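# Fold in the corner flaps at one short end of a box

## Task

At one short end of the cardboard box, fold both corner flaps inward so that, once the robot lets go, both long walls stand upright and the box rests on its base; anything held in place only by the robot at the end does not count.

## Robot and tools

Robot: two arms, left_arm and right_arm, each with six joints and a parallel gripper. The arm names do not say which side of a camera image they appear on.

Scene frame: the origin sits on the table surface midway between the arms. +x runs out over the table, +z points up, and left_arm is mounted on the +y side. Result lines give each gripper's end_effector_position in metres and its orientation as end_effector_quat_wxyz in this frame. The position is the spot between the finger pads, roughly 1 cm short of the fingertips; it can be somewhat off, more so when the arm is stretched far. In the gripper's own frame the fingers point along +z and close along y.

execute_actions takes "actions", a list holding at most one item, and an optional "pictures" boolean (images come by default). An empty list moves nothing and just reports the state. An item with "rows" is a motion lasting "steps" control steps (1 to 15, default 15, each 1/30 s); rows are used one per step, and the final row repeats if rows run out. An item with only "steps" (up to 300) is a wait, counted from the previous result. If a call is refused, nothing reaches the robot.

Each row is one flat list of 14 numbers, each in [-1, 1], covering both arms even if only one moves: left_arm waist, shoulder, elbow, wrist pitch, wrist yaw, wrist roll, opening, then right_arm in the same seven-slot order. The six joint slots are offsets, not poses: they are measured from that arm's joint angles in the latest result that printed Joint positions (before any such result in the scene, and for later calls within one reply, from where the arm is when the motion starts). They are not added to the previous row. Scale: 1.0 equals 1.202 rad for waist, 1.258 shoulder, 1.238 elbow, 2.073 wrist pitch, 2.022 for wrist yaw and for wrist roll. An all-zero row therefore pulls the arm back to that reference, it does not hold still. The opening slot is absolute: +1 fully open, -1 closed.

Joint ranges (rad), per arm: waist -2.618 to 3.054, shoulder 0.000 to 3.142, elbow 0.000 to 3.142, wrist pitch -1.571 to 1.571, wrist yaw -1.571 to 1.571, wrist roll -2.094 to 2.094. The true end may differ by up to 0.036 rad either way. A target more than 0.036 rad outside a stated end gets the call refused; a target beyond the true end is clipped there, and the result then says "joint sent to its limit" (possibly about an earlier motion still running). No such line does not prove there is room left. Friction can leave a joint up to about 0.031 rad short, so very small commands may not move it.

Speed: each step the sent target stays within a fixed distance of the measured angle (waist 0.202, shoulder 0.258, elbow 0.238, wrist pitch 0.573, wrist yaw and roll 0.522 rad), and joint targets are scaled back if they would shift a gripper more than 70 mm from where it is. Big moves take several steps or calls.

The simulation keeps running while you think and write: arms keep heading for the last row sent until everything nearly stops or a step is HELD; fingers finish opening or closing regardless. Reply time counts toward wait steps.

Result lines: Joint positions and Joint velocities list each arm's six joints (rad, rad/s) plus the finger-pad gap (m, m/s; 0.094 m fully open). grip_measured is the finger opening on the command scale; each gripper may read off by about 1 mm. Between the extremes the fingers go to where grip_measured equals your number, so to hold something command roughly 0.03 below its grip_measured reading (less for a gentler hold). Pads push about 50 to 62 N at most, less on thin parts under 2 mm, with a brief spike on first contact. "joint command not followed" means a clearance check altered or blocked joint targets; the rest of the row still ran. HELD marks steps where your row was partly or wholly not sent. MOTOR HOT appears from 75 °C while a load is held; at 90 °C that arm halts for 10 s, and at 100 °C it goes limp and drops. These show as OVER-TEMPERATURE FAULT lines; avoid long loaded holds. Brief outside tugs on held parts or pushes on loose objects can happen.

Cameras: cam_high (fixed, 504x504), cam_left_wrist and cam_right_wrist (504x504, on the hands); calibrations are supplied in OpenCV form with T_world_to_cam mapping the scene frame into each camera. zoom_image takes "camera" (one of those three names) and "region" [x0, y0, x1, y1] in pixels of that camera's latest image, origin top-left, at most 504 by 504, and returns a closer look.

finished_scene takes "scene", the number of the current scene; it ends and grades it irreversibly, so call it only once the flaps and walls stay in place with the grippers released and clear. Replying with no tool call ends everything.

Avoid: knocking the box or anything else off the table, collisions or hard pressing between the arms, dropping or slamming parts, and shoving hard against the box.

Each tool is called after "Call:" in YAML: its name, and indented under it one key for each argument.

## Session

Call:
execute_actions:
  actions: []

Scene clock: 0.00 s of 4500.00 s.
left_arm: end_effector_position=(+0.4250, +0.3371, +0.4074) grip_measured=+1.000 end_effector_quat_wxyz=(+0.712, -0.012, +0.702, +0.018) | right_arm: end_effector_position=(+0.4053, -0.2329, +0.4062) grip_measured=+1.000 end_effector_quat_wxyz=(+0.706, -0.069, +0.702, +0.069)
Joint positions: left_arm=[-0.014  1.042  1.053  0.003 -0.013  0.007  0.094] | right_arm=[ 0.013  1.037  1.053 -0.011 -0.008 -0.001  0.094]
Joint velocities: left_arm=[-0.037  0.012  0.002  0.051  0.007 -0.066  0.   ] | right_arm=[ 0.002 -0.002 -0.012 -0.007  0.007  0.022  0.   ]

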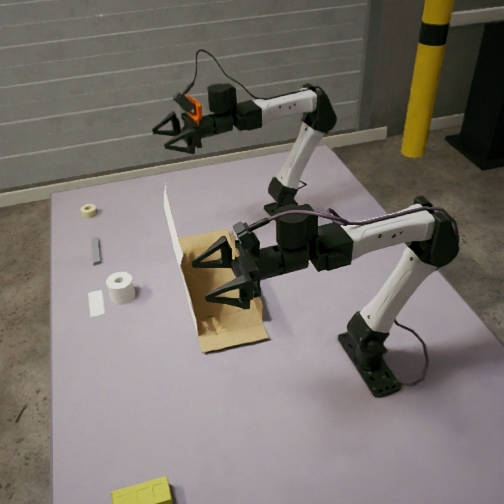

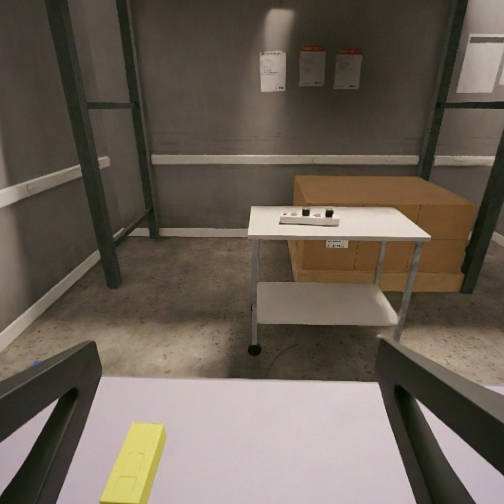

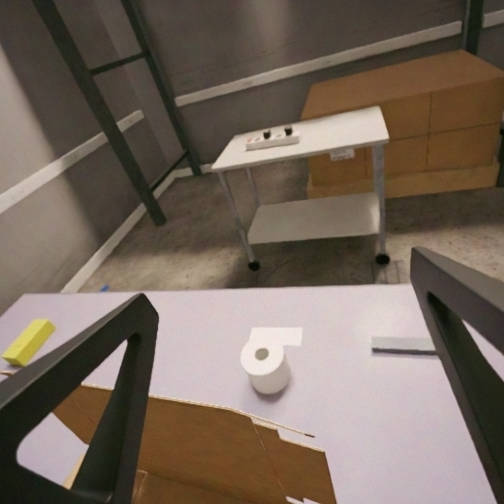

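Call:
execute_actions:
  actions:
    - {"rows":[[0,0,0,-0.1,0,-0.1,0.5,-0.08,-0.04,0,0,0,-0.1,0.8],[0,0,0,-0.25,0,-0.2,0,-0.16,-0.08,0,-0.05,0,-0.2,0.6],[0,0.03,0.02,-0.4,0,-0.3,-0.5,-0.24,-0.1,0,-0.15,0,-0.3,0.4],[0,0.06,0.04,-0.59,0,-0.445,-1,-0.3,-0.1,0.05,-0.57,0,-0.425,0.2],[-0.05,0.1,0.06,-0.59,0,-0.445,-1,-0.3,-0.1,0.05,-0.57,0,-0.425,0.2],[-0.1,0.13,0.08,-0.59,0,-0.445,-1,-0.3,-0.1,0.05,-0.57,0,-0.425,0.2],[-0.15,0.16,0.08,-0.59,0,-0.445,-1,-0.3,-0.1,0.05,-0.57,0,-0.425,0.2],[-0.2,0.19,0.08,-0.59,0,-0.445,-1,-0.3,-0.1,0.05,-0.57,0,-0.425,0.2],[-0.25,0.22,0.08,-0.59,0,-0.445,-1,-0.3,-0.1,0.05,-0.57,0,-0.425,0.2],[-0.3,0.25,0.08,-0.59,0,-0.445,-1,-0.3,-0.07,0.08,-0.57,0,-0.425,0.2],[-0.35,0.25,0.08,-0.59,0,-0.445,-1,-0.3,-0.04,0.1,-0.57,0,-0.425,0.2],[-0.4,0.25,0.08,-0.59,0,-0.445,-1,-0.3,0,0.12,-0.57,0,-0.425,0.2]],"steps":15}
  pictures: false

Scene clock: 9.07 s of 4500.00 s.
left_arm: end_effector_position=(+0.3271, +0.2086, +0.1419) grip_measured=-0.977 end_effector_quat_wxyz=(+0.154, -0.179, +0.967, -0.092) | right_arm: end_effector_position=(+0.3090, -0.3486, +0.2539) grip_measured=+0.202 end_effector_quat_wxyz=(+0.317, -0.286, +0.890, -0.162)
Joint positions: left_arm=[-0.444  1.352  1.115 -0.973 -0.015 -0.764  0.001] | right_arm=[-0.337  1.015  1.181 -1.009 -0.001 -0.784  0.056]
Joint velocities: left_arm=[-1.37   0.413 -0.002 -1.736  0.183 -0.769  0.   ] | right_arm=[-0.027  0.457  0.027 -1.136 -0.007 -0.403 -0.   ]
Steps of this call (steps 1 to 90: nothing new was sent; then 5.57 s passed at rest; steps 91 to 105: all 15 steps of this action). Readings (joint positions):
91: left_arm=[-0.014 1.042 1.053 -0.017 -0.013 -0.023] | right_arm=[0.000 1.034 1.053 -0.012 -0.014 -0.031]
92: left_arm=[-0.014 1.040 1.054 -0.073 -0.013 -0.080] | right_arm=[-0.040 1.023 1.053 -0.027 -0.024 -0.097]
94: left_arm=[-0.014 1.046 1.059 -0.230 -0.013 -0.228] | right_arm=[-0.175 0.977 1.061 -0.150 -0.021 -0.274]
98: left_arm=[-0.102 1.151 1.106 -0.527 -0.021 -0.501] | right_arm=[-0.327 0.919 1.105 -0.487 -0.001 -0.561]
105: the state above

Call:
execute_actions:
  actions:
    - {"rows":[[-0.08,0.01,0.03,-0.12,0,-0.065,-1,0.07,0.05,0.03,-0.092,0,-0.038,0.2],[-0.12,0.02,0.04,-0.12,0,-0.065,-1,0.15,0.09,0.04,-0.092,0,-0.038,0.2],[-0.16,0.03,0.04,-0.12,0,-0.065,-1,0.23,0.13,0.055,-0.092,0,-0.038,0.2],[-0.2,0.04,0.04,-0.12,0,-0.065,-1,0.31,0.17,0.055,-0.092,0,-0.038,0.2],[-0.24,0.05,0.04,-0.12,0,-0.065,-1,0.39,0.21,0.055,-0.092,0,-0.038,0.2],[-0.28,0.06,0.04,-0.12,0,-0.065,-1,0.47,0.26,0.055,-0.092,0,-0.038,0.2],[-0.32,0.07,0.04,-0.12,0,-0.065,-1,0.55,0.31,0.055,-0.092,0,-0.038,0.2],[-0.35,0.08,0.04,-0.12,0,-0.065,-1,0.62,0.36,0.055,-0.092,0,-0.038,0.2],[-0.38,0.09,0.04,-0.12,0,-0.065,-1,0.68,0.4,0.055,-0.092,0,-0.038,0.2],[-0.396,0.1,0.04,-0.12,0,-0.065,-1,0.725,0.43,0.055,-0.092,0,-0.038,0.2]],"steps":15}
  pictures: false

Call:
execute_actions:
  actions:
    - {"steps":10}

Scene clock: 15.80 s of 4500.00 s.
left_arm: end_effector_position=(+0.2121, +0.1297, +0.1087) grip_measured=-0.977 end_effector_quat_wxyz=(+0.015, -0.006, +1.000, -0.010) | right_arm: end_effector_position=(+0.2555, -0.1141, +0.1073) grip_measured=+0.202 end_effector_quat_wxyz=(+0.029, -0.705, +0.708, +0.001)
Joint positions: left_arm=[-0.921  1.473  1.146 -1.21  -0.012 -0.89   0.001] | right_arm=[ 0.537  1.588  1.25  -1.175 -0.006 -0.855  0.056]
Joint velocities: left_arm=[-0.002 -0.012  0.002  0.007 -0.037 -0.022  0.001] | right_arm=[ 0.579 -0.046  0.002 -0.198 -0.168 -0.066 -0.   ]
Steps of this call (steps 1 to 30: the robot went on to your last target; steps 31 to 90: nothing new was sent; then 3.23 s passed at rest; steps 91 to 105: all 15 steps of this action). Readings (joint positions):
91: left_arm=[-0.505 1.366 1.127 -1.206 -0.008 -0.887] | right_arm=[-0.325 1.038 1.189 -1.181 0.005 -0.852]
92: left_arm=[-0.520 1.366 1.129 -1.208 -0.011 -0.888] | right_arm=[-0.284 1.050 1.199 -1.188 0.012 -0.852]
94: left_arm=[-0.590 1.371 1.138 -1.210 -0.016 -0.889] | right_arm=[-0.147 1.110 1.231 -1.193 0.014 -0.852]
98: left_arm=[-0.788 1.413 1.146 -1.210 -0.016 -0.890] | right_arm=[0.131 1.325 1.254 -1.178 0.009 -0.853]
105: the state above

Scene clock: 16.13 s of 4500.00 s.
left_arm: end_effector_position=(+0.2121, +0.1297, +0.1087) grip_measured=-0.977 end_effector_quat_wxyz=(+0.015, -0.006, +1.000, -0.010) | right_arm: end_effector_position=(+0.2523, -0.1143, +0.1130) grip_measured=+0.202 end_effector_quat_wxyz=(+0.035, -0.708, +0.705, +0.001)
Joint positions: left_arm=[-0.921  1.473  1.146 -1.21  -0.012 -0.89   0.001] | right_arm=[ 0.544  1.566  1.25  -1.185 -0.006 -0.856  0.056]
Joint velocities: left_arm=[-0.002 -0.017  0.002 -0.037  0.022  0.051 -0.001] | right_arm=[-0.017  0.007 -0.007  0.022 -0.007 -0.066  0.   ]
Steps of this call (steps 1 to 10: the robot went on to your last target). Readings (joint positions):
1: left_arm=[-0.921 1.473 1.146 -1.210 -0.012 -0.890] | right_arm=[0.549 1.583 1.250 -1.177 -0.009 -0.856]
2: left_arm=[-0.921 1.473 1.146 -1.210 -0.012 -0.890] | right_arm=[0.550 1.578 1.250 -1.179 -0.010 -0.856]
4: left_arm=[-0.921 1.473 1.146 -1.210 -0.012 -0.890] | right_arm=[0.545 1.569 1.250 -1.182 -0.008 -0.856]
8: left_arm=[-0.921 1.473 1.146 -1.210 -0.012 -0.890] | right_arm=[0.544 1.566 1.250 -1.185 -0.006 -0.856]
10: the state above
camera_calibration (this result's frames):
cam_left_wrist: T_world_to_cam=[[0.00354509, -0.999089, 0.042526, 0.118369], [-0.927553, 0.0126058, 0.37348, 0.189868], [-0.373676, -0.0407691, -0.926663, 0.287158], [0, 0, 0, 1]] pos_world=[0.282997, 0.127575, 0.190153]
cam_right_wrist: T_world_to_cam=[[0.966874, -0.253649, -0.0285921, -0.263648], [-0.193626, -0.801804, 0.565349, -0.0907454], [-0.166325, -0.541085, -0.824356, 0.174954], [0, 0, 0, 1]] pos_world=[0.266443, -0.044969, 0.187989]

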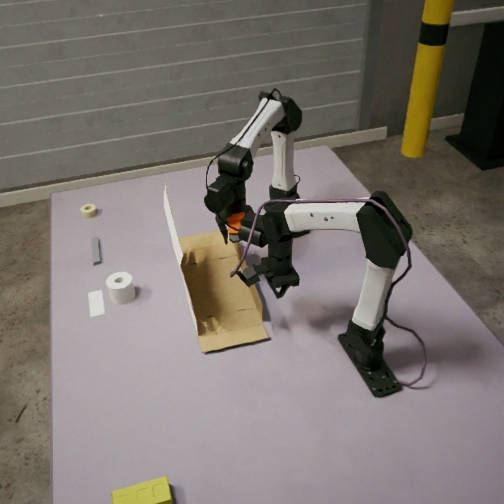

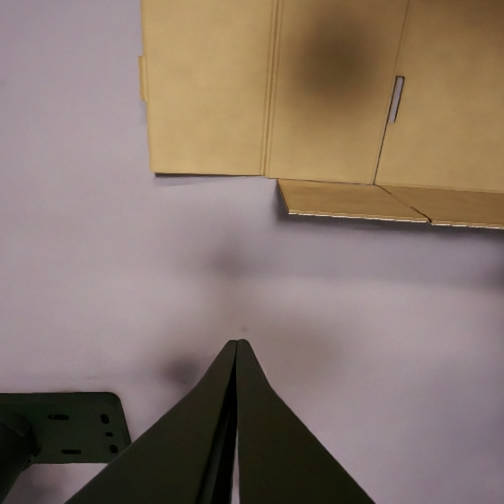

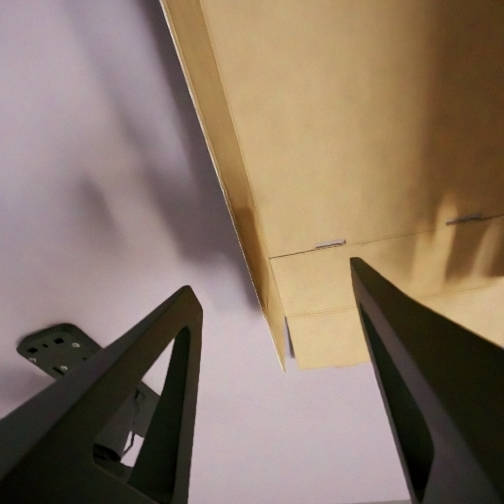

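Call:
execute_actions:
  actions:
    - {"rows":[[-0.01,0.018,-0.006,0.02,0,0,-1,0.01,0.007,-0.018,0.018,0,0.029,0.2],[-0.02,0.036,-0.012,0.04,0,0,-1,0.01,0.014,-0.035,0.035,0,0.029,0.2],[-0.03,0.055,-0.018,0.055,0,0,-1,0.01,0.021,-0.053,0.05,0,0.029,0.2],[-0.04,0.073,-0.024,0.07,0,0,-1,0.01,0.028,-0.07,0.062,0,0.029,0.2],[-0.047,0.091,-0.03,0.085,0,0,-1,0.01,0.035,-0.088,0.074,0,0.029,0.2],[-0.047,0.109,-0.037,0.1,0,0,-1,0.01,0.042,-0.106,0.085,0,0.029,0.2],[-0.047,0.127,-0.043,0.11,0,0,-1,0.01,0.049,-0.123,0.095,0,0.029,0.2],[-0.047,0.146,-0.049,0.12,0,0,-1,0.01,0.056,-0.141,0.103,0,0.029,0.2],[-0.047,0.164,-0.055,0.128,0,0,-1,0.01,0.063,-0.158,0.109,0,0.029,0.2],[-0.047,0.18,-0.061,0.133,0,0,-1,0.01,0.069,-0.176,0.113,0,0.029,0.2]],"steps":15}
  pictures: false

Call:
execute_actions:
  actions:
    - {"steps":10}

Scene clock: 28.13 s of 4500.00 s.
left_arm: end_effector_position=(+0.2184, +0.0996, +0.0347) grip_measured=-0.977 end_effector_quat_wxyz=(-0.005, +0.020, +1.000, +0.016) | right_arm: end_effector_position=(+0.2375, -0.1274, +0.0400) grip_measured=+0.202 end_effector_quat_wxyz=(-0.017, -0.691, +0.723, +0.004)
Joint positions: left_arm=[-0.972  1.705  1.08  -0.977 -0.012 -0.89   0.001] | right_arm=[ 0.544  1.649  1.04  -0.996 -0.006 -0.808  0.056]
Joint velocities: left_arm=[ 0.007  0.002 -0.002  0.051 -0.037 -0.051 -0.   ] | right_arm=[-0.017 -0.002  0.002  0.11  -0.081 -0.066 -0.   ]
Steps of this call (steps 1 to 30: the robot went on to your last target; steps 31 to 90: nothing new was sent; then 8.50 s passed at rest; steps 91 to 105: all 15 steps of this action). Readings (joint positions):
91: left_arm=[-0.921 1.473 1.146 -1.208 -0.012 -0.890] | right_arm=[0.544 1.566 1.250 -1.184 -0.006 -0.848]
92: left_arm=[-0.923 1.476 1.146 -1.201 -0.012 -0.890] | right_arm=[0.544 1.566 1.246 -1.174 -0.006 -0.840]
94: left_arm=[-0.938 1.500 1.146 -1.170 -0.012 -0.890] | right_arm=[0.544 1.567 1.221 -1.137 -0.006 -0.827]
98: left_arm=[-0.971 1.597 1.123 -1.070 -0.012 -0.890] | right_arm=[0.544 1.595 1.135 -1.058 -0.006 -0.814]
105: the state above

Scene clock: 28.47 s of 4500.00 s.
left_arm: end_effector_position=(+0.2219, +0.0948, +0.0346) grip_measured=-0.977 end_effector_quat_wxyz=(+0.002, +0.020, +1.000, +0.007) | right_arm: end_effector_position=(+0.2427, -0.1228, +0.0398) grip_measured=+0.202 end_effector_quat_wxyz=(-0.003, -0.690, +0.723, +0.003)
Joint positions: left_arm=[-0.972  1.705  1.08  -0.953 -0.012 -0.89   0.001] | right_arm=[ 0.544  1.649  1.04  -0.968 -0.006 -0.806  0.056]
Joint velocities: left_arm=[ 0.002 -0.017  0.002  0.007 -0.022 -0.007  0.   ] | right_arm=[-0.012  0.002  0.002 -0.051 -0.066 -0.022 -0.   ]
Steps of this call (steps 1 to 10: the robot went on to your last target). Readings (joint positions):
1: left_arm=[-0.972 1.705 1.080 -0.972 -0.012 -0.890] | right_arm=[0.544 1.649 1.040 -0.990 -0.006 -0.807]
2: left_arm=[-0.972 1.705 1.080 -0.966 -0.012 -0.890] | right_arm=[0.544 1.649 1.040 -0.984 -0.006 -0.807]
4: left_arm=[-0.972 1.705 1.080 -0.960 -0.012 -0.890] | right_arm=[0.544 1.649 1.040 -0.977 -0.006 -0.806]
8: left_arm=[-0.972 1.705 1.080 -0.954 -0.012 -0.890] | right_arm=[0.544 1.649 1.040 -0.969 -0.006 -0.806]
10: the state above
camera_calibration (this result's frames):
cam_left_wrist: T_world_to_cam=[[-0.046849, -0.998847, 0.0104454, 0.0989354], [-0.91609, 0.0471315, 0.398194, 0.220437], [-0.398227, 0.00908601, -0.917242, 0.22117], [0, 0, 0, 1]] pos_world=[0.294651, 0.0864223, 0.114056]
cam_right_wrist: T_world_to_cam=[[0.950064, -0.304005, -0.0704208, -0.259008], [-0.198578, -0.763062, 0.615064, -0.0540795], [-0.240718, -0.570366, -0.785326, 0.121287], [0, 0, 0, 1]] pos_world=[0.264531, -0.050828, 0.110272]

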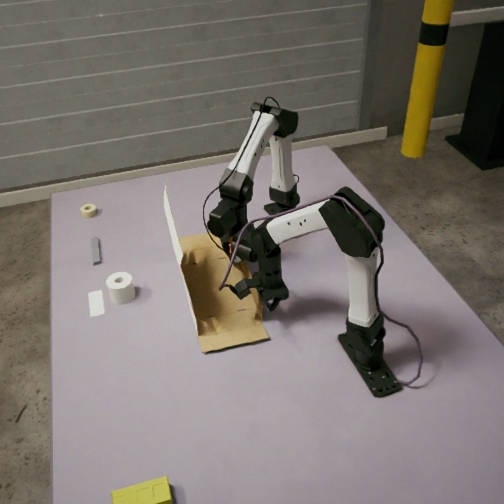

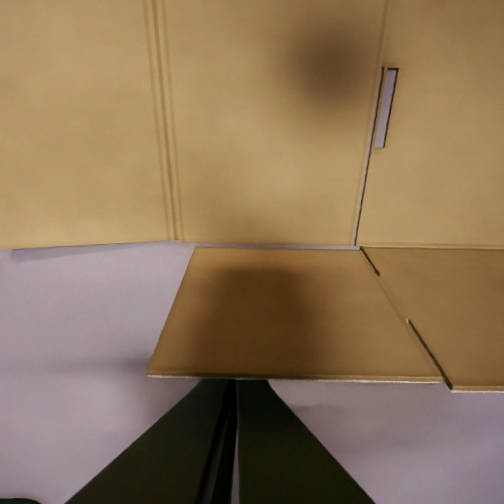

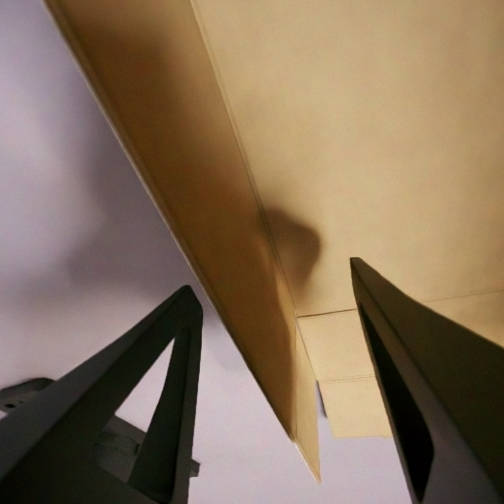

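Call:
execute_actions:
  actions:
    - {"rows":[[0,0,0,0,0,0,-1,0,0,0,0,0,0,-0.1],[0,0,0,0,0,0,-1,0,0,0,0,0,0,-0.3],[0,0,0,0,0,0,-1,0,0,0,0,0,0,-0.5],[0,0,0,0,0,0,-1,0,0,0,0,0,0,-0.6],[0,0,0,0,0,0,-1,0,0,0,0,0,0,-0.68],[0,0,0,0,0,0,-1,0,0,0,0,0,0,-0.75],[0,0,0,0,0,0,-1,0,0,0,0,0,0,-0.8],[0,0,0,0,0,0,-1,0,0,0,0,0,0,-0.85],[0,0,0,0,0,0,-1,0,0,0,0,0,0,-0.9],[0,0,0,0,0,0,-1,0,0,0,0,0,0,-0.93],[0,0,0,0,0,0,-1,0,0,0,0,0,0,-0.96],[0,0,0,0,0,0,-1,0,0,0,0,0,0,-0.98]],"steps":15}

Scene clock: 32.87 s of 4500.00 s.
left_arm: end_effector_position=(+0.2222, +0.0945, +0.0346) grip_measured=-0.977 end_effector_quat_wxyz=(+0.003, +0.020, +1.000, +0.006) | right_arm: end_effector_position=(+0.2437, -0.1231, +0.0398) grip_measured=-0.968 end_effector_quat_wxyz=(-0.002, -0.690, +0.723, +0.000)
Joint positions: left_arm=[-0.972  1.705  1.08  -0.951 -0.012 -0.89   0.001] | right_arm=[ 0.544  1.649  1.04  -0.966 -0.    -0.806  0.002]
Joint velocities: left_arm=[-0.002 -0.007  0.012 -0.051  0.007 -0.051 -0.   ] | right_arm=[ 0.007 -0.002  0.012  0.022 -0.095 -0.066  0.   ]
Steps of this call (steps 1 to 30: the robot went on to your last target; steps 31 to 90: nothing new was sent; then 0.90 s passed at rest; steps 91 to 105: all 15 steps of this action). Readings (joint positions):
91: left_arm=[-0.972 1.705 1.080 -0.951 -0.012 -0.890] | right_arm=[0.544 1.649 1.040 -0.966 -0.006 -0.805]
92: left_arm=[-0.972 1.705 1.080 -0.951 -0.012 -0.890] | right_arm=[0.544 1.649 1.040 -0.966 -0.006 -0.805]
94: left_arm=[-0.972 1.705 1.080 -0.951 -0.012 -0.890] | right_arm=[0.544 1.649 1.040 -0.966 -0.006 -0.805]
98: left_arm=[-0.972 1.705 1.080 -0.951 -0.012 -0.890] | right_arm=[0.544 1.649 1.040 -0.966 -0.006 -0.805]
105: the state above
camera_calibration (this result's frames):
cam_left_wrist: T_world_to_cam=[[-0.0468617, -0.99883, 0.0119178, 0.0985237], [-0.916544, 0.0477389, 0.397075, 0.220795], [-0.397179, 0.0076844, -0.917709, 0.221198], [0, 0, 0, 1]] pos_world=[0.294841, 0.0861681, 0.114149]
cam_right_wrist: T_world_to_cam=[[0.950426, -0.304149, -0.0646788, -0.260417], [-0.20178, -0.761519, 0.615933, -0.0531809], [-0.236589, -0.572348, -0.785139, 0.120089], [0, 0, 0, 1]] pos_world=[0.265188, -0.0509712, 0.110199]

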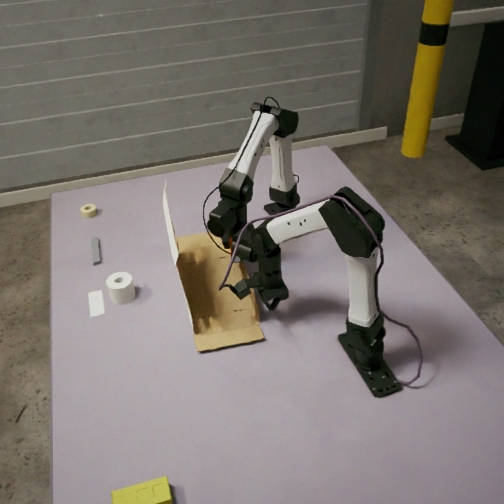

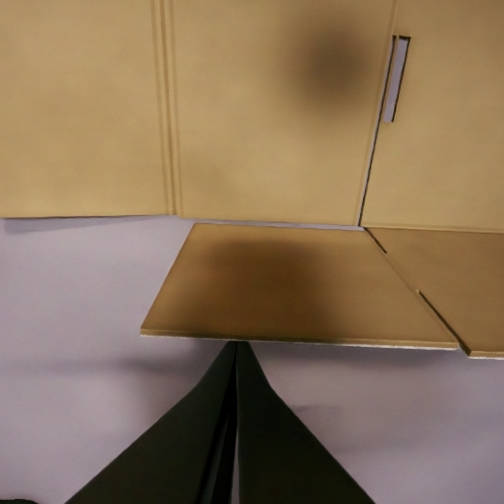

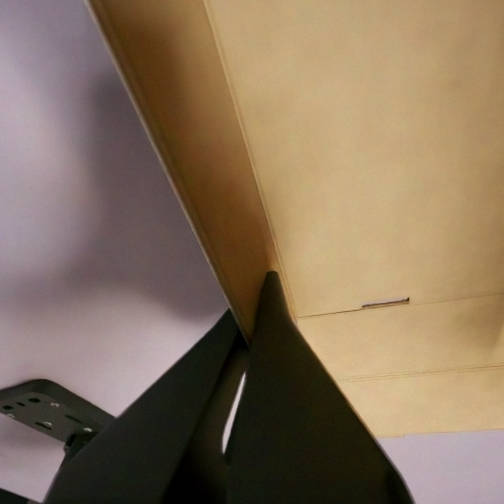

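Call:
execute_actions:
  actions:
    - {"rows":[[0.012,0.015,0.022,0,0,0,-1,0,0,0,0,0,0,-0.995],[0.021,0.025,0.034,0,0,0,-1,0,0,0,0,0,0,-0.995],[0.03,0.035,0.046,0,0,0,-1,0,0,0,0,0,0,-0.995],[0.039,0.044,0.058,0,0,0,-1,0,0,0,0,0,0,-0.995],[0.047,0.054,0.07,0,0,0,-1,0,0,0,0,0,0,-0.995],[0.056,0.063,0.082,0,0,0,-1,0,0,0,0,0,0,-0.995],[0.064,0.073,0.094,0,0,0,-1,0,0,0,0,0,0,-0.995],[0.073,0.082,0.106,0,0,0,-1,0,0,0,0,0,0,-0.995],[0.081,0.091,0.118,0,0,0,-1,0,0,0,0,0,0,-0.995],[0.09,0.1,0.13,-0.005,0,0,-1,0,0,0,0,0,0,-0.995],[0.098,0.11,0.141,-0.005,0,0,-1,0,0,0,0,0,0,-0.995],[0.106,0.119,0.152,-0.005,0,0,-1,0,0,0,0,0,0,-0.995]],"steps":15}

Scene clock: 38.03 s of 4500.00 s.
left_arm: end_effector_position=(+0.2730, +0.0861, +0.0343) grip_measured=-0.977 end_effector_quat_wxyz=(+0.002, -0.038, +0.999, -0.001) | right_arm: end_effector_position=(+0.2497, -0.1220, +0.0399) grip_measured=-0.974 end_effector_quat_wxyz=(+0.008, -0.680, +0.733, -0.009)
Joint positions: left_arm=[-0.857  1.838  1.242 -0.971 -0.002 -0.89   0.001] | right_arm=[ 0.544  1.649  1.04  -0.944  0.018 -0.778  0.001]
Joint velocities: left_arm=[ 0.105  0.061  0.022 -0.007 -0.037  0.007  0.001] | right_arm=[ 0.007 -0.007 -0.007 -0.051 -0.022  0.037 -0.001]
Steps of this call (steps 1 to 15: the robot went on to your last target; steps 16 to 90: nothing new was sent; then 1.67 s passed at rest; steps 91 to 105: all 15 steps of this action). Readings (joint positions):
91: left_arm=[-0.972 1.705 1.080 -0.951 -0.012 -0.890] | right_arm=[0.544 1.649 1.040 -0.966 -0.000 -0.806]
92: left_arm=[-0.970 1.708 1.084 -0.953 -0.012 -0.890] | right_arm=[0.544 1.649 1.040 -0.966 -0.000 -0.806]
94: left_arm=[-0.956 1.725 1.105 -0.955 -0.012 -0.890] | right_arm=[0.544 1.649 1.040 -0.966 -0.000 -0.806]
98: left_arm=[-0.914 1.774 1.163 -0.960 -0.010 -0.890] | right_arm=[0.544 1.649 1.040 -0.958 0.008 -0.796]
105: the state above
camera_calibration (this result's frames):
cam_left_wrist: T_world_to_cam=[[0.0679155, -0.997364, 0.0255301, 0.0606627], [-0.915499, -0.0521292, 0.39893, 0.276138], [-0.396547, -0.0504662, -0.916626, 0.245964], [0, 0, 0, 1]] pos_world=[0.34622, 0.0873105, 0.113749]
cam_right_wrist: T_world_to_cam=[[0.942992, -0.330583, -0.0384932, -0.268166], [-0.240117, -0.755862, 0.609111, -0.040612], [-0.230457, -0.565144, -0.79215, 0.12183], [0, 0, 0, 1]] pos_world=[0.271204, -0.050497, 0.110922]

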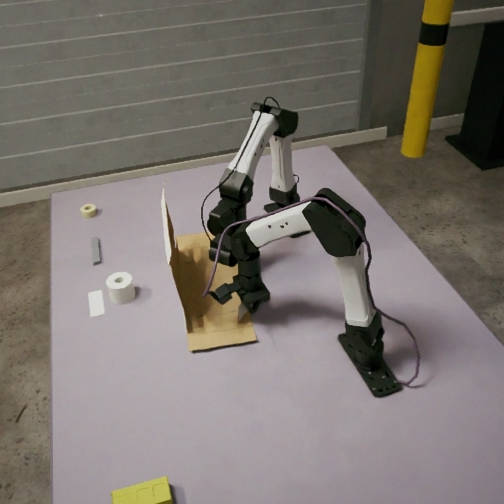

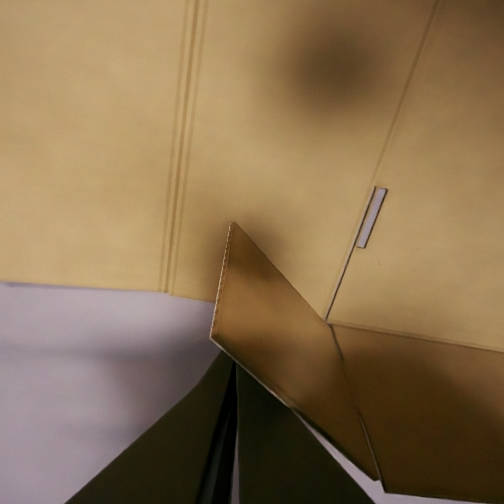

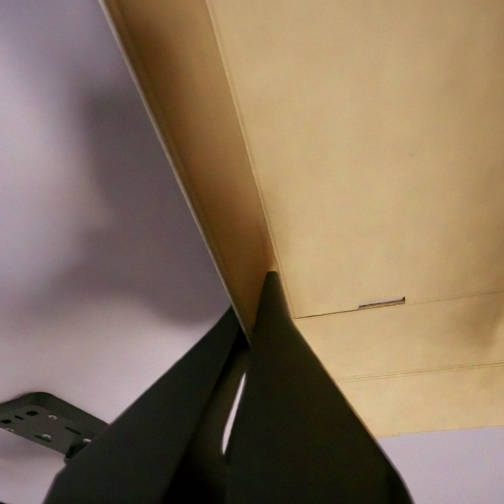

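Call:
execute_actions:
  actions:
    - {"rows":[[0.012,0.02,0.028,0.008,0,0,-1,0,0,0,-0.011,-0.009,-0.014,-0.995],[0.012,0.027,0.039,0.01,0,0,-1,0,0,0,-0.011,-0.009,-0.014,-0.995],[0.012,0.035,0.049,0.012,0,0,-1,0,0,0,-0.011,-0.009,-0.014,-0.995],[0.012,0.042,0.06,0.014,0,0,-1,0,0,0,-0.011,-0.009,-0.014,-0.995],[0.012,0.049,0.07,0.016,0,0,-1,0,0,0,-0.011,-0.009,-0.014,-0.995],[0.012,0.057,0.081,0.018,0,0,-1,0,0,0,-0.011,-0.009,-0.014,-0.995],[0.012,0.064,0.091,0.02,0,0,-1,0,0,0,-0.011,-0.009,-0.014,-0.995],[0.012,0.071,0.102,0.022,0,0,-1,0,0,0,-0.011,-0.009,-0.014,-0.995],[0.012,0.079,0.112,0.024,0,0,-1,0,0,0,-0.011,-0.009,-0.014,-0.995],[0.012,0.086,0.123,0.026,0,0,-1,0,0,0,-0.011,-0.009,-0.014,-0.995]],"steps":15}

Scene clock: 45.87 s of 4500.00 s.
left_arm: end_effector_position=(+0.2971, +0.0647, +0.0334) grip_measured=-0.977 end_effector_quat_wxyz=(+0.010, -0.042, +0.999, -0.010) | right_arm: end_effector_position=(+0.2507, -0.1241, +0.0399) grip_measured=-0.974 end_effector_quat_wxyz=(+0.007, -0.679, +0.734, -0.013)
Joint positions: left_arm=[-0.849  1.933  1.365 -0.974 -0.001 -0.889  0.001] | right_arm=[ 0.541  1.649  1.04  -0.947  0.025 -0.777  0.001]
Joint velocities: left_arm=[ 0.012 -0.002  0.007  0.022  0.007  0.051  0.001] | right_arm=[ 0.002 -0.012  0.002  0.022  0.007  0.037 -0.001]
Steps of this call (steps 1 to 15: the robot went on to your last target; steps 16 to 90: nothing new was sent; then 4.33 s passed at rest; steps 91 to 105: all 15 steps of this action). Readings (joint positions):
91: left_arm=[-0.854 1.840 1.243 -0.972 -0.001 -0.890] | right_arm=[0.544 1.649 1.040 -0.944 0.018 -0.778]
92: left_arm=[-0.854 1.843 1.247 -0.975 -0.001 -0.890] | right_arm=[0.544 1.649 1.040 -0.944 0.018 -0.778]
94: left_arm=[-0.854 1.858 1.267 -0.978 -0.001 -0.890] | right_arm=[0.544 1.649 1.040 -0.944 0.018 -0.778]
98: left_arm=[-0.854 1.898 1.320 -0.977 -0.000 -0.890] | right_arm=[0.544 1.649 1.040 -0.944 0.019 -0.778]
105: the state above
camera_calibration (this result's frames):
cam_left_wrist: T_world_to_cam=[[0.0749234, -0.996167, 0.0451345, 0.0348315], [-0.921586, -0.0518844, 0.38469, 0.299658], [-0.380874, -0.0704176, -0.921942, 0.25041], [0, 0, 0, 1]] pos_world=[0.368925, 0.0678789, 0.114016]
cam_right_wrist: T_world_to_cam=[[0.941663, -0.33492, -0.0331743, -0.270226], [-0.245203, -0.750236, 0.614021, -0.0402353], [-0.230536, -0.570066, -0.788593, 0.120121], [0, 0, 0, 1]] pos_world=[0.272288, -0.0522129, 0.110468]

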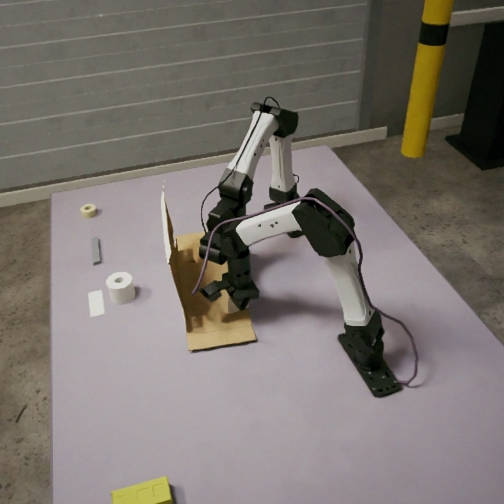

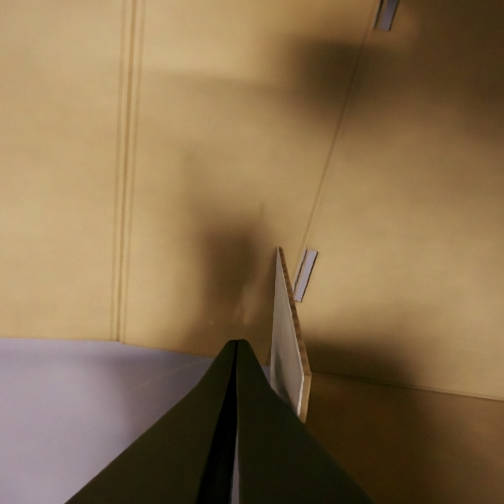

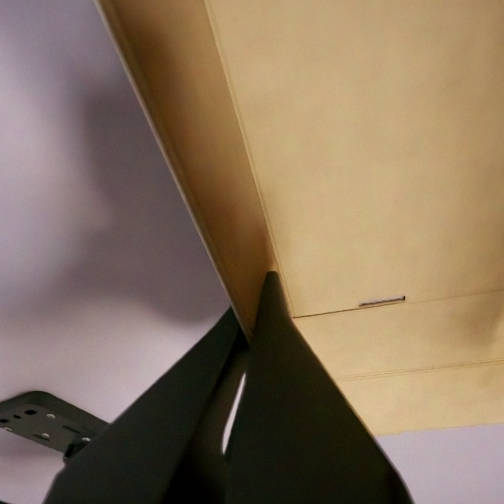

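Call:
execute_actions:
  actions:
    - {"rows":[[0.005,0.018,0.028,0.027,0,0,-1,0,0,0,-0.009,-0.012,-0.014,-0.995],[0.005,0.025,0.037,0.027,0,0,-1,0,0,0,-0.009,-0.012,-0.014,-0.995],[0.005,0.032,0.047,0.027,0,0,-1,0,0,0,-0.009,-0.012,-0.014,-0.995],[0.005,0.039,0.056,0.027,0,0,-1,0,0,0,-0.009,-0.012,-0.014,-0.995],[0.005,0.046,0.066,0.027,0,0,-1,0,0,0,-0.009,-0.012,-0.014,-0.995],[0.005,0.053,0.076,0.027,0,0,-1,0,0,0,-0.009,-0.012,-0.014,-0.995],[0.005,0.06,0.086,0.027,0,0,-1,0,0,0,-0.009,-0.012,-0.014,-0.995]],"steps":15}

Scene clock: 50.17 s of 4500.00 s.
left_arm: end_effector_position=(+0.3064, +0.0578, +0.0333) grip_measured=-0.978 end_effector_quat_wxyz=(+0.007, -0.041, +0.999, -0.004) | right_arm: end_effector_position=(+0.2540, -0.1297, +0.0400) grip_measured=-0.974 end_effector_quat_wxyz=(+0.005, -0.670, +0.742, -0.021)
Joint positions: left_arm=[-0.846  1.985  1.439 -1.009 -0.005 -0.884  0.001] | right_arm=[ 0.527  1.649  1.04  -0.951  0.041 -0.767  0.001]
Joint velocities: left_arm=[-0.012 -0.007 -0.012 -0.037  0.022 -0.022  0.001] | right_arm=[ 0.012  0.002  0.007 -0.081 -0.022 -0.037  0.001]
Steps of this call (steps 1 to 15: the robot went on to your last target; steps 16 to 90: nothing new was sent; then 0.80 s passed at rest; steps 91 to 105: all 15 steps of this action). Readings (joint positions):
91: left_arm=[-0.849 1.933 1.365 -0.974 -0.001 -0.889] | right_arm=[0.541 1.649 1.040 -0.947 0.025 -0.777]
92: left_arm=[-0.849 1.936 1.368 -0.976 -0.001 -0.889] | right_arm=[0.541 1.649 1.040 -0.947 0.026 -0.777]
94: left_arm=[-0.849 1.948 1.385 -0.986 -0.001 -0.888] | right_arm=[0.538 1.649 1.040 -0.947 0.029 -0.777]
98: left_arm=[-0.847 1.978 1.429 -1.004 -0.005 -0.885] | right_arm=[0.529 1.649 1.040 -0.951 0.039 -0.770]
105: the state above
camera_calibration (this result's frames):
cam_left_wrist: T_world_to_cam=[[0.0729647, -0.996808, 0.0323894, 0.028397], [-0.919422, -0.0546454, 0.389458, 0.307273], [-0.386445, -0.0581962, -0.920474, 0.25432], [0, 0, 0, 1]] pos_world=[0.378722, 0.0598979, 0.113506]
cam_right_wrist: T_world_to_cam=[[0.933602, -0.357665, -0.0215122, -0.2766], [-0.26734, -0.735288, 0.6228, -0.0364494], [-0.238572, -0.575696, -0.782085, 0.118812], [0, 0, 0, 1]] pos_world=[0.276835, -0.0573317, 0.109671]

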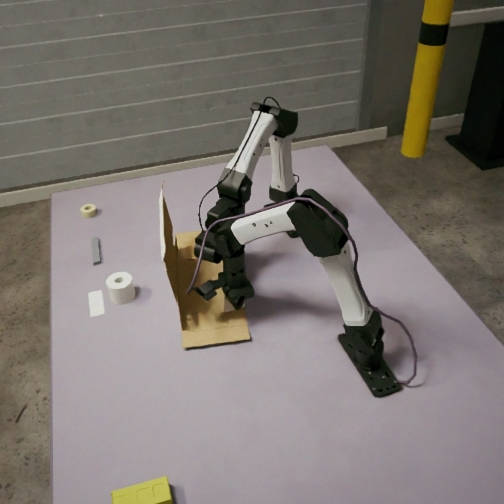

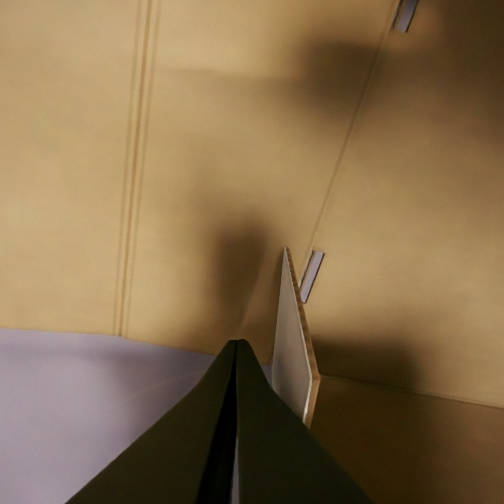

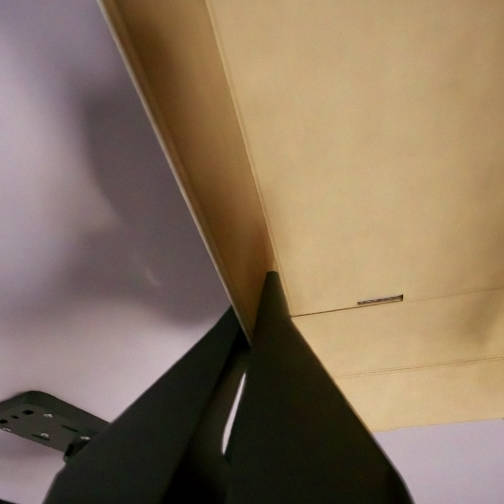

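Call:
execute_actions:
  actions:
    - {"rows":[[0.015,0,0.01,0,0,0.02,-1,0.014,0,0,-0.007,-0.02,-0.019,-0.995],[0.03,0,0.01,0,0,0.04,-1,0.014,0,0,-0.007,-0.02,-0.019,-0.995],[0.045,0,0.01,0,0,0.06,-1,0.014,0,0,-0.007,-0.02,-0.019,-0.995],[0.055,0,0.01,0,0,0.08,-1,0.014,0,0,-0.007,-0.02,-0.019,-0.995],[0.055,0,0.01,0,0,0.11,-1,0.014,0,0,-0.007,-0.02,-0.019,-0.995]],"steps":15}

Scene clock: 54.63 s of 4500.00 s.
left_arm: end_effector_position=(+0.3223, +0.0776, +0.0332) grip_measured=-0.978 end_effector_quat_wxyz=(+0.004, +0.027, +1.000, -0.000) | right_arm: end_effector_position=(+0.2505, -0.1254, +0.0398) grip_measured=-0.974 end_effector_quat_wxyz=(+0.005, -0.681, +0.732, -0.009)
Joint positions: left_arm=[-0.777  1.985  1.439 -1.018 -0.005 -0.681  0.001] | right_arm=[ 0.533  1.649  1.04  -0.951  0.018 -0.792  0.001]
Joint velocities: left_arm=[ 0.002 -0.012 -0.002  0.007  0.022  0.037 -0.   ] | right_arm=[ 0.012  0.002 -0.007  0.051  0.037 -0.081  0.   ]
Steps of this call (steps 1 to 15: the robot went on to your last target; steps 16 to 90: nothing new was sent; then 0.97 s passed at rest; steps 91 to 105: all 15 steps of this action). Readings (joint positions):
91: left_arm=[-0.845 1.985 1.439 -1.014 -0.005 -0.877] | right_arm=[0.527 1.649 1.040 -0.951 0.040 -0.767]
92: left_arm=[-0.841 1.985 1.439 -1.018 -0.005 -0.865] | right_arm=[0.527 1.649 1.040 -0.951 0.036 -0.768]
94: left_arm=[-0.823 1.985 1.439 -1.018 -0.005 -0.825] | right_arm=[0.528 1.649 1.040 -0.951 0.025 -0.775]
98: left_arm=[-0.781 1.985 1.439 -1.018 -0.005 -0.733] | right_arm=[0.533 1.649 1.040 -0.951 0.019 -0.786]
105: the state above
camera_calibration (this result's frames):
cam_left_wrist: T_world_to_cam=[[-0.0609813, -0.99785, 0.0240193, 0.0905058], [-0.916349, 0.0655083, 0.394985, 0.312505], [-0.395709, 0.00207669, -0.918374, 0.259841], [0, 0, 0, 1]] pos_world=[0.394704, 0.0693, 0.113022]
cam_right_wrist: T_world_to_cam=[[0.943939, -0.327561, -0.0410204, -0.269816], [-0.234803, -0.753534, 0.614047, -0.0442278], [-0.232048, -0.569991, -0.788203, 0.1197], [0, 0, 0, 1]] pos_world=[0.272082, -0.0534808, 0.110438]

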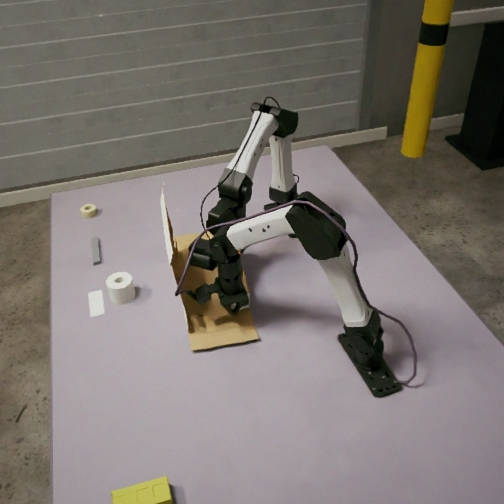

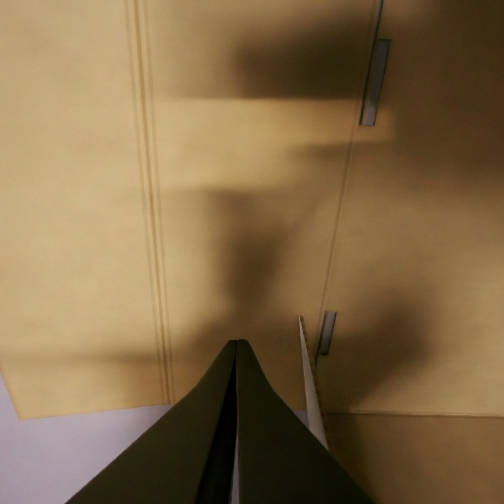

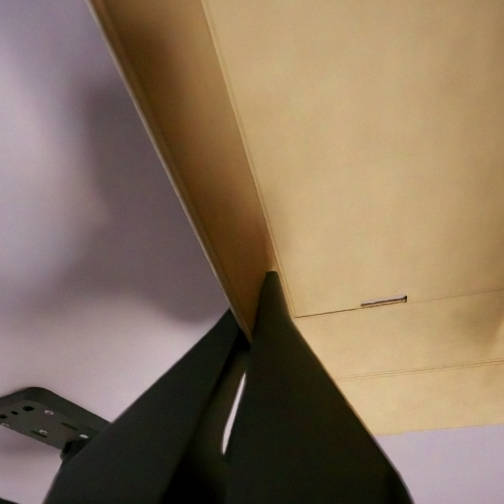

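Call:
execute_actions:
  actions:
    - {"rows":[[-0.012,0,0,0,0,0,-1,0.009,0,0,-0.007,-0.009,-0.007,-0.995],[-0.024,0,0,0,0,0,-1,0.009,0,0,-0.007,-0.009,-0.007,-0.995],[-0.036,0,0,0,0,0,-1,0.009,0,0,-0.007,-0.009,-0.007,-0.995],[-0.046,0,0,0,0,0,-1,0.009,0,0,-0.007,-0.009,-0.007,-0.995],[-0.046,0,0,0,0,0,-1,0.009,0,0,-0.007,-0.009,-0.007,-0.995],[-0.046,0,0,0.01,0,0,-0.9,0.009,0,0,-0.007,-0.009,-0.007,-0.995],[-0.046,0,0,0.01,0,0,-0.8,0.009,0,0,-0.007,-0.009,-0.007,-0.995],[-0.046,0,0,0.01,0,0,-0.7,0.009,0,0,-0.007,-0.009,-0.007,-0.995],[-0.046,0,0,0.01,0,0,-0.6,0.009,0,0,-0.007,-0.009,-0.007,-0.995],[-0.046,0,0,0.01,0,0,-0.5,0.009,0,0,-0.007,-0.009,-0.007,-0.995],[-0.046,0,0,0.01,0,0,-0.4,0.009,0,0,-0.007,-0.009,-0.007,-0.995],[-0.046,0,0,0.01,0,0,-0.3,0.009,0,0,-0.007,-0.009,-0.007,-0.995]],"steps":15}

Scene clock: 60.57 s of 4500.00 s.
left_arm: end_effector_position=(+0.3115, +0.0659, +0.0333) grip_measured=-0.303 end_effector_quat_wxyz=(+0.008, +0.054, +0.998, +0.004) | right_arm: end_effector_position=(+0.2481, -0.1269, +0.0398) grip_measured=-0.974 end_effector_quat_wxyz=(-0.001, -0.685, +0.728, -0.008)
Joint positions: left_arm=[-0.827  1.985  1.439 -1.018 -0.017 -0.675  0.033] | right_arm=[ 0.533  1.649  1.04  -0.962  0.016 -0.802  0.001]
Joint velocities: left_arm=[ 0.022  0.017 -0.002  0.022 -0.051  0.007  0.003] | right_arm=[ 0.012  0.007  0.017 -0.037  0.007  0.066 -0.002]
Steps of this call (steps 1 to 30: the robot went on to your last target; steps 31 to 90: nothing new was sent; then 2.43 s passed at rest; steps 91 to 105: all 15 steps of this action). Readings (joint positions):
91: left_arm=[-0.778 1.985 1.439 -1.018 -0.005 -0.668] | right_arm=[0.533 1.649 1.040 -0.951 0.018 -0.794]
92: left_arm=[-0.780 1.985 1.439 -1.018 -0.005 -0.670] | right_arm=[0.533 1.649 1.040 -0.951 0.018 -0.794]
94: left_arm=[-0.794 1.985 1.439 -1.018 -0.005 -0.672] | right_arm=[0.533 1.649 1.040 -0.951 0.018 -0.794]
98: left_arm=[-0.826 1.985 1.439 -1.015 -0.008 -0.675] | right_arm=[0.533 1.649 1.040 -0.960 0.016 -0.801]
105: the state above
camera_calibration (this result's frames):
cam_left_wrist: T_world_to_cam=[[-0.115768, -0.993173, 0.0143223, 0.0952293], [-0.914964, 0.112242, 0.387612, 0.300055], [-0.386574, 0.0317689, -0.921711, 0.250903], [0, 0, 0, 1]] pos_world=[0.382556, 0.0529297, 0.113591]
cam_right_wrist: T_world_to_cam=[[0.946793, -0.318063, -0.0491815, -0.26718], [-0.220537, -0.752448, 0.620633, -0.0495652], [-0.234407, -0.576765, -0.782557, 0.117774], [0, 0, 0, 1]] pos_world=[0.26964, -0.0543474, 0.109786]

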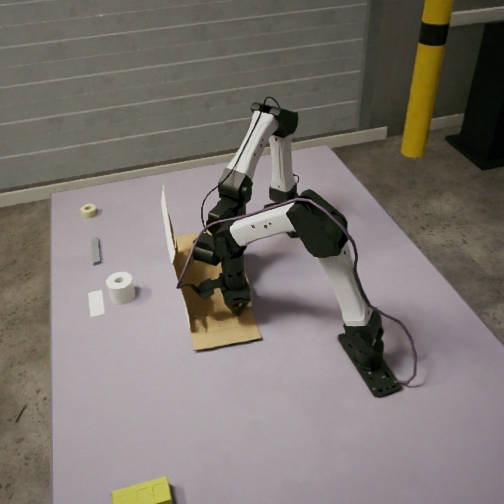

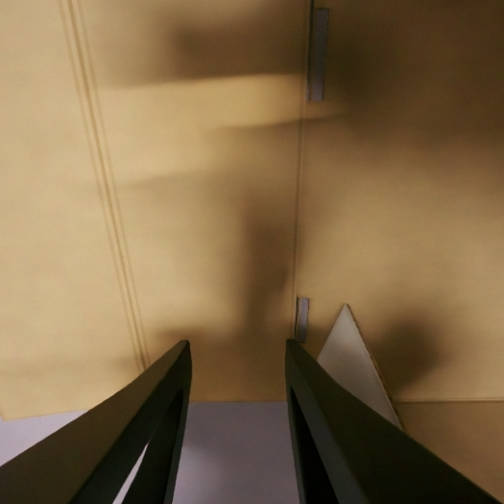

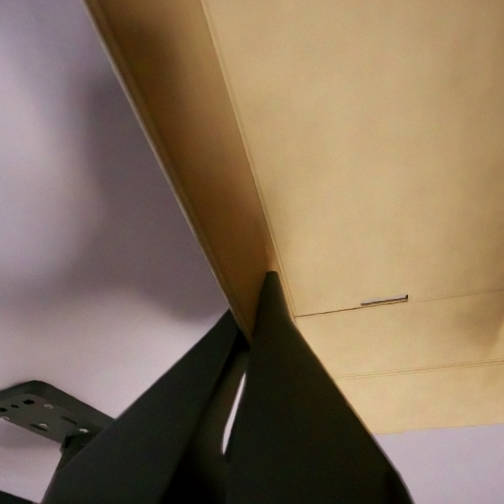

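Call:
execute_actions:
  actions:
    - {"rows":[[0.01,-0.03,-0.02,0,0,0,-0.6,0,0,0,0,0,0,-0.995],[0.02,-0.07,-0.05,0,0,0,-0.8,0,0,0,0,0,0,-0.995],[0.04,-0.11,-0.08,0,0,0,-0.8,0,0,0,0,0,0,-0.995],[0.07,-0.15,-0.11,0,0,0,-0.8,0,0,0,0,0,0,-0.995],[0.12,-0.19,-0.13,0,0,0,-0.8,0,0,0,0,0,0,-0.995],[0.19,-0.2,-0.15,0,0,0,-0.8,0,0,0,0,0,0,-0.995],[0.26,-0.2,-0.15,0,0,0,-0.8,0,0,0,0,0,0,-0.995],[0.33,-0.2,-0.15,0,0,0,-0.8,0,0,0,0,0,0,-0.995],[0.4,-0.2,-0.15,0,0,0,-0.8,0,0,0,0,0,0,-0.995],[0.47,-0.2,-0.15,0.05,0,0.1,-0.8,0,0,0,0,0,0,-0.995],[0.54,-0.2,-0.15,0.1,0,0.2,-0.5,0,0,0,0,0,0,-0.995],[0.6,-0.2,-0.15,0.2,0.1,0.4,0,0,0,0,0,0,0,-0.995],[0.65,-0.2,-0.15,0.35,0.2,0.76,0.5,0,0,0,0,0,0,-0.995],[0.67,-0.2,-0.15,0.505,0.465,0.76,0.5,0,0,0,0,0,0,-0.995]],"steps":15}
  pictures: false

Call:
execute_actions:
  actions:
    - {"steps":22}

Scene clock: 70.57 s of 4500.00 s.
left_arm: end_effector_position=(+0.4494, +0.2495, +0.0960) grip_measured=+0.428 end_effector_quat_wxyz=(+0.183, -0.064, +0.972, -0.134) | right_arm: end_effector_position=(+0.2483, -0.1268, +0.0398) grip_measured=-0.974 end_effector_quat_wxyz=(-0.000, -0.685, +0.728, -0.008)
Joint positions: left_arm=[-0.143  1.735  1.272 -0.694  0.2   -0.272  0.067] | right_arm=[ 0.533  1.649  1.04  -0.961  0.016 -0.802  0.001]
Joint velocities: left_arm=[ 1.487 -0.002 -0.007  2.322  2.103  2.073  0.142] | right_arm=[ 0.017 -0.007 -0.027 -0.007  0.022  0.007  0.   ]
Steps of this call (steps 1 to 15: the robot went on to your last target; steps 16 to 90: nothing new was sent; then 6.50 s passed at rest; steps 91 to 105: all 15 steps of this action). Readings (joint positions):
91: left_arm=[-0.826 1.983 1.438 -1.018 -0.017 -0.675] | right_arm=[0.533 1.649 1.040 -0.962 0.016 -0.802]
92: left_arm=[-0.825 1.974 1.428 -1.012 -0.017 -0.675] | right_arm=[0.533 1.649 1.040 -0.961 0.016 -0.802]
94: left_arm=[-0.808 1.916 1.372 -1.005 -0.015 -0.675] | right_arm=[0.533 1.649 1.040 -0.961 0.016 -0.802]
98: left_arm=[-0.622 1.760 1.283 -1.016 -0.005 -0.675] | right_arm=[0.533 1.649 1.040 -0.961 0.016 -0.802]
105: the state above

Scene clock: 71.30 s of 4500.00 s.
left_arm: end_effector_position=(+0.5220, +0.2009, +0.2381) grip_measured=+0.498 end_effector_quat_wxyz=(+0.586, +0.514, +0.610, -0.139) | right_arm: end_effector_position=(+0.2483, -0.1268, +0.0398) grip_measured=-0.974 end_effector_quat_wxyz=(-0.000, -0.685, +0.728, -0.008)
Joint positions: left_arm=[-0.017  1.735  1.272  0.003  0.907  0.839  0.07 ] | right_arm=[ 0.533  1.649  1.04  -0.961  0.016 -0.802  0.001]
Joint velocities: left_arm=[ 0.002 -0.017 -0.002  0.095 -0.037  0.095 -0.001] | right_arm=[ 0.012  0.002 -0.002  0.007 -0.007  0.037 -0.001]
Steps of this call (steps 1 to 22: the robot went on to your last target). Readings (joint positions):
1: left_arm=[-0.094 1.735 1.272 -0.610 0.276 -0.193] | right_arm=[0.533 1.649 1.040 -0.961 0.016 -0.802]
2: left_arm=[-0.056 1.735 1.272 -0.523 0.353 -0.112] | right_arm=[0.533 1.649 1.040 -0.961 0.016 -0.802]
4: left_arm=[-0.012 1.735 1.272 -0.347 0.516 0.066] | right_arm=[0.533 1.649 1.040 -0.961 0.016 -0.802]
8: left_arm=[-0.011 1.735 1.272 -0.120 0.751 0.460] | right_arm=[0.533 1.649 1.040 -0.961 0.016 -0.802]
22: the state above
camera_calibration (this result's frames):
cam_left_wrist: T_world_to_cam=[[-0.802474, -0.410482, -0.43306, 0.598677], [-0.0191298, 0.743099, -0.668908, 0.0553848], [0.596381, -0.528497, -0.60417, 0.0406383], [0, 0, 0, 1]] pos_world=[0.457247, 0.226067, 0.320863]
cam_right_wrist: T_world_to_cam=[[0.946847, -0.318041, -0.0482677, -0.267427], [-0.22123, -0.752729, 0.620045, -0.0492492], [-0.233532, -0.57641, -0.78308, 0.11776], [0, 0, 0, 1]] pos_world=[0.269818, -0.0542461, 0.109844]

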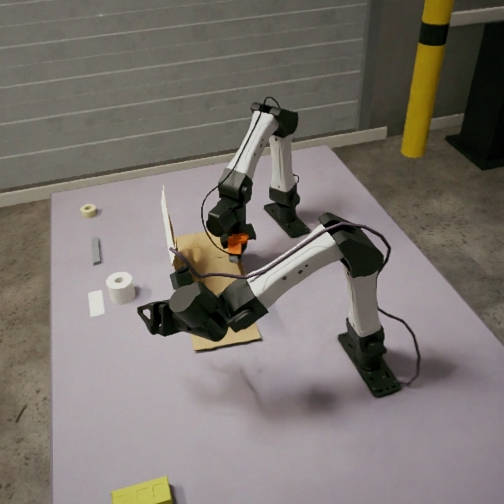

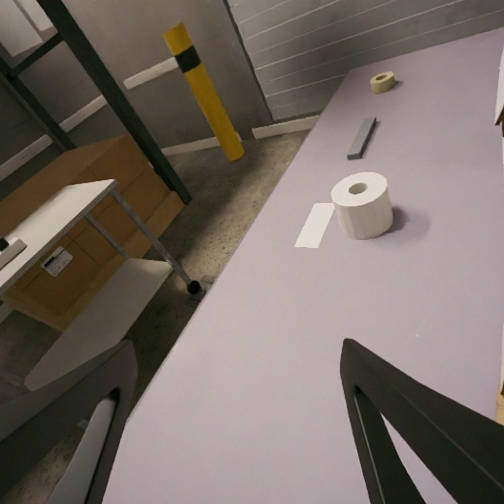

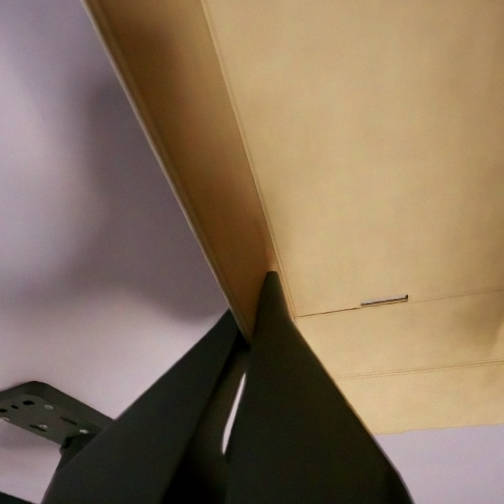

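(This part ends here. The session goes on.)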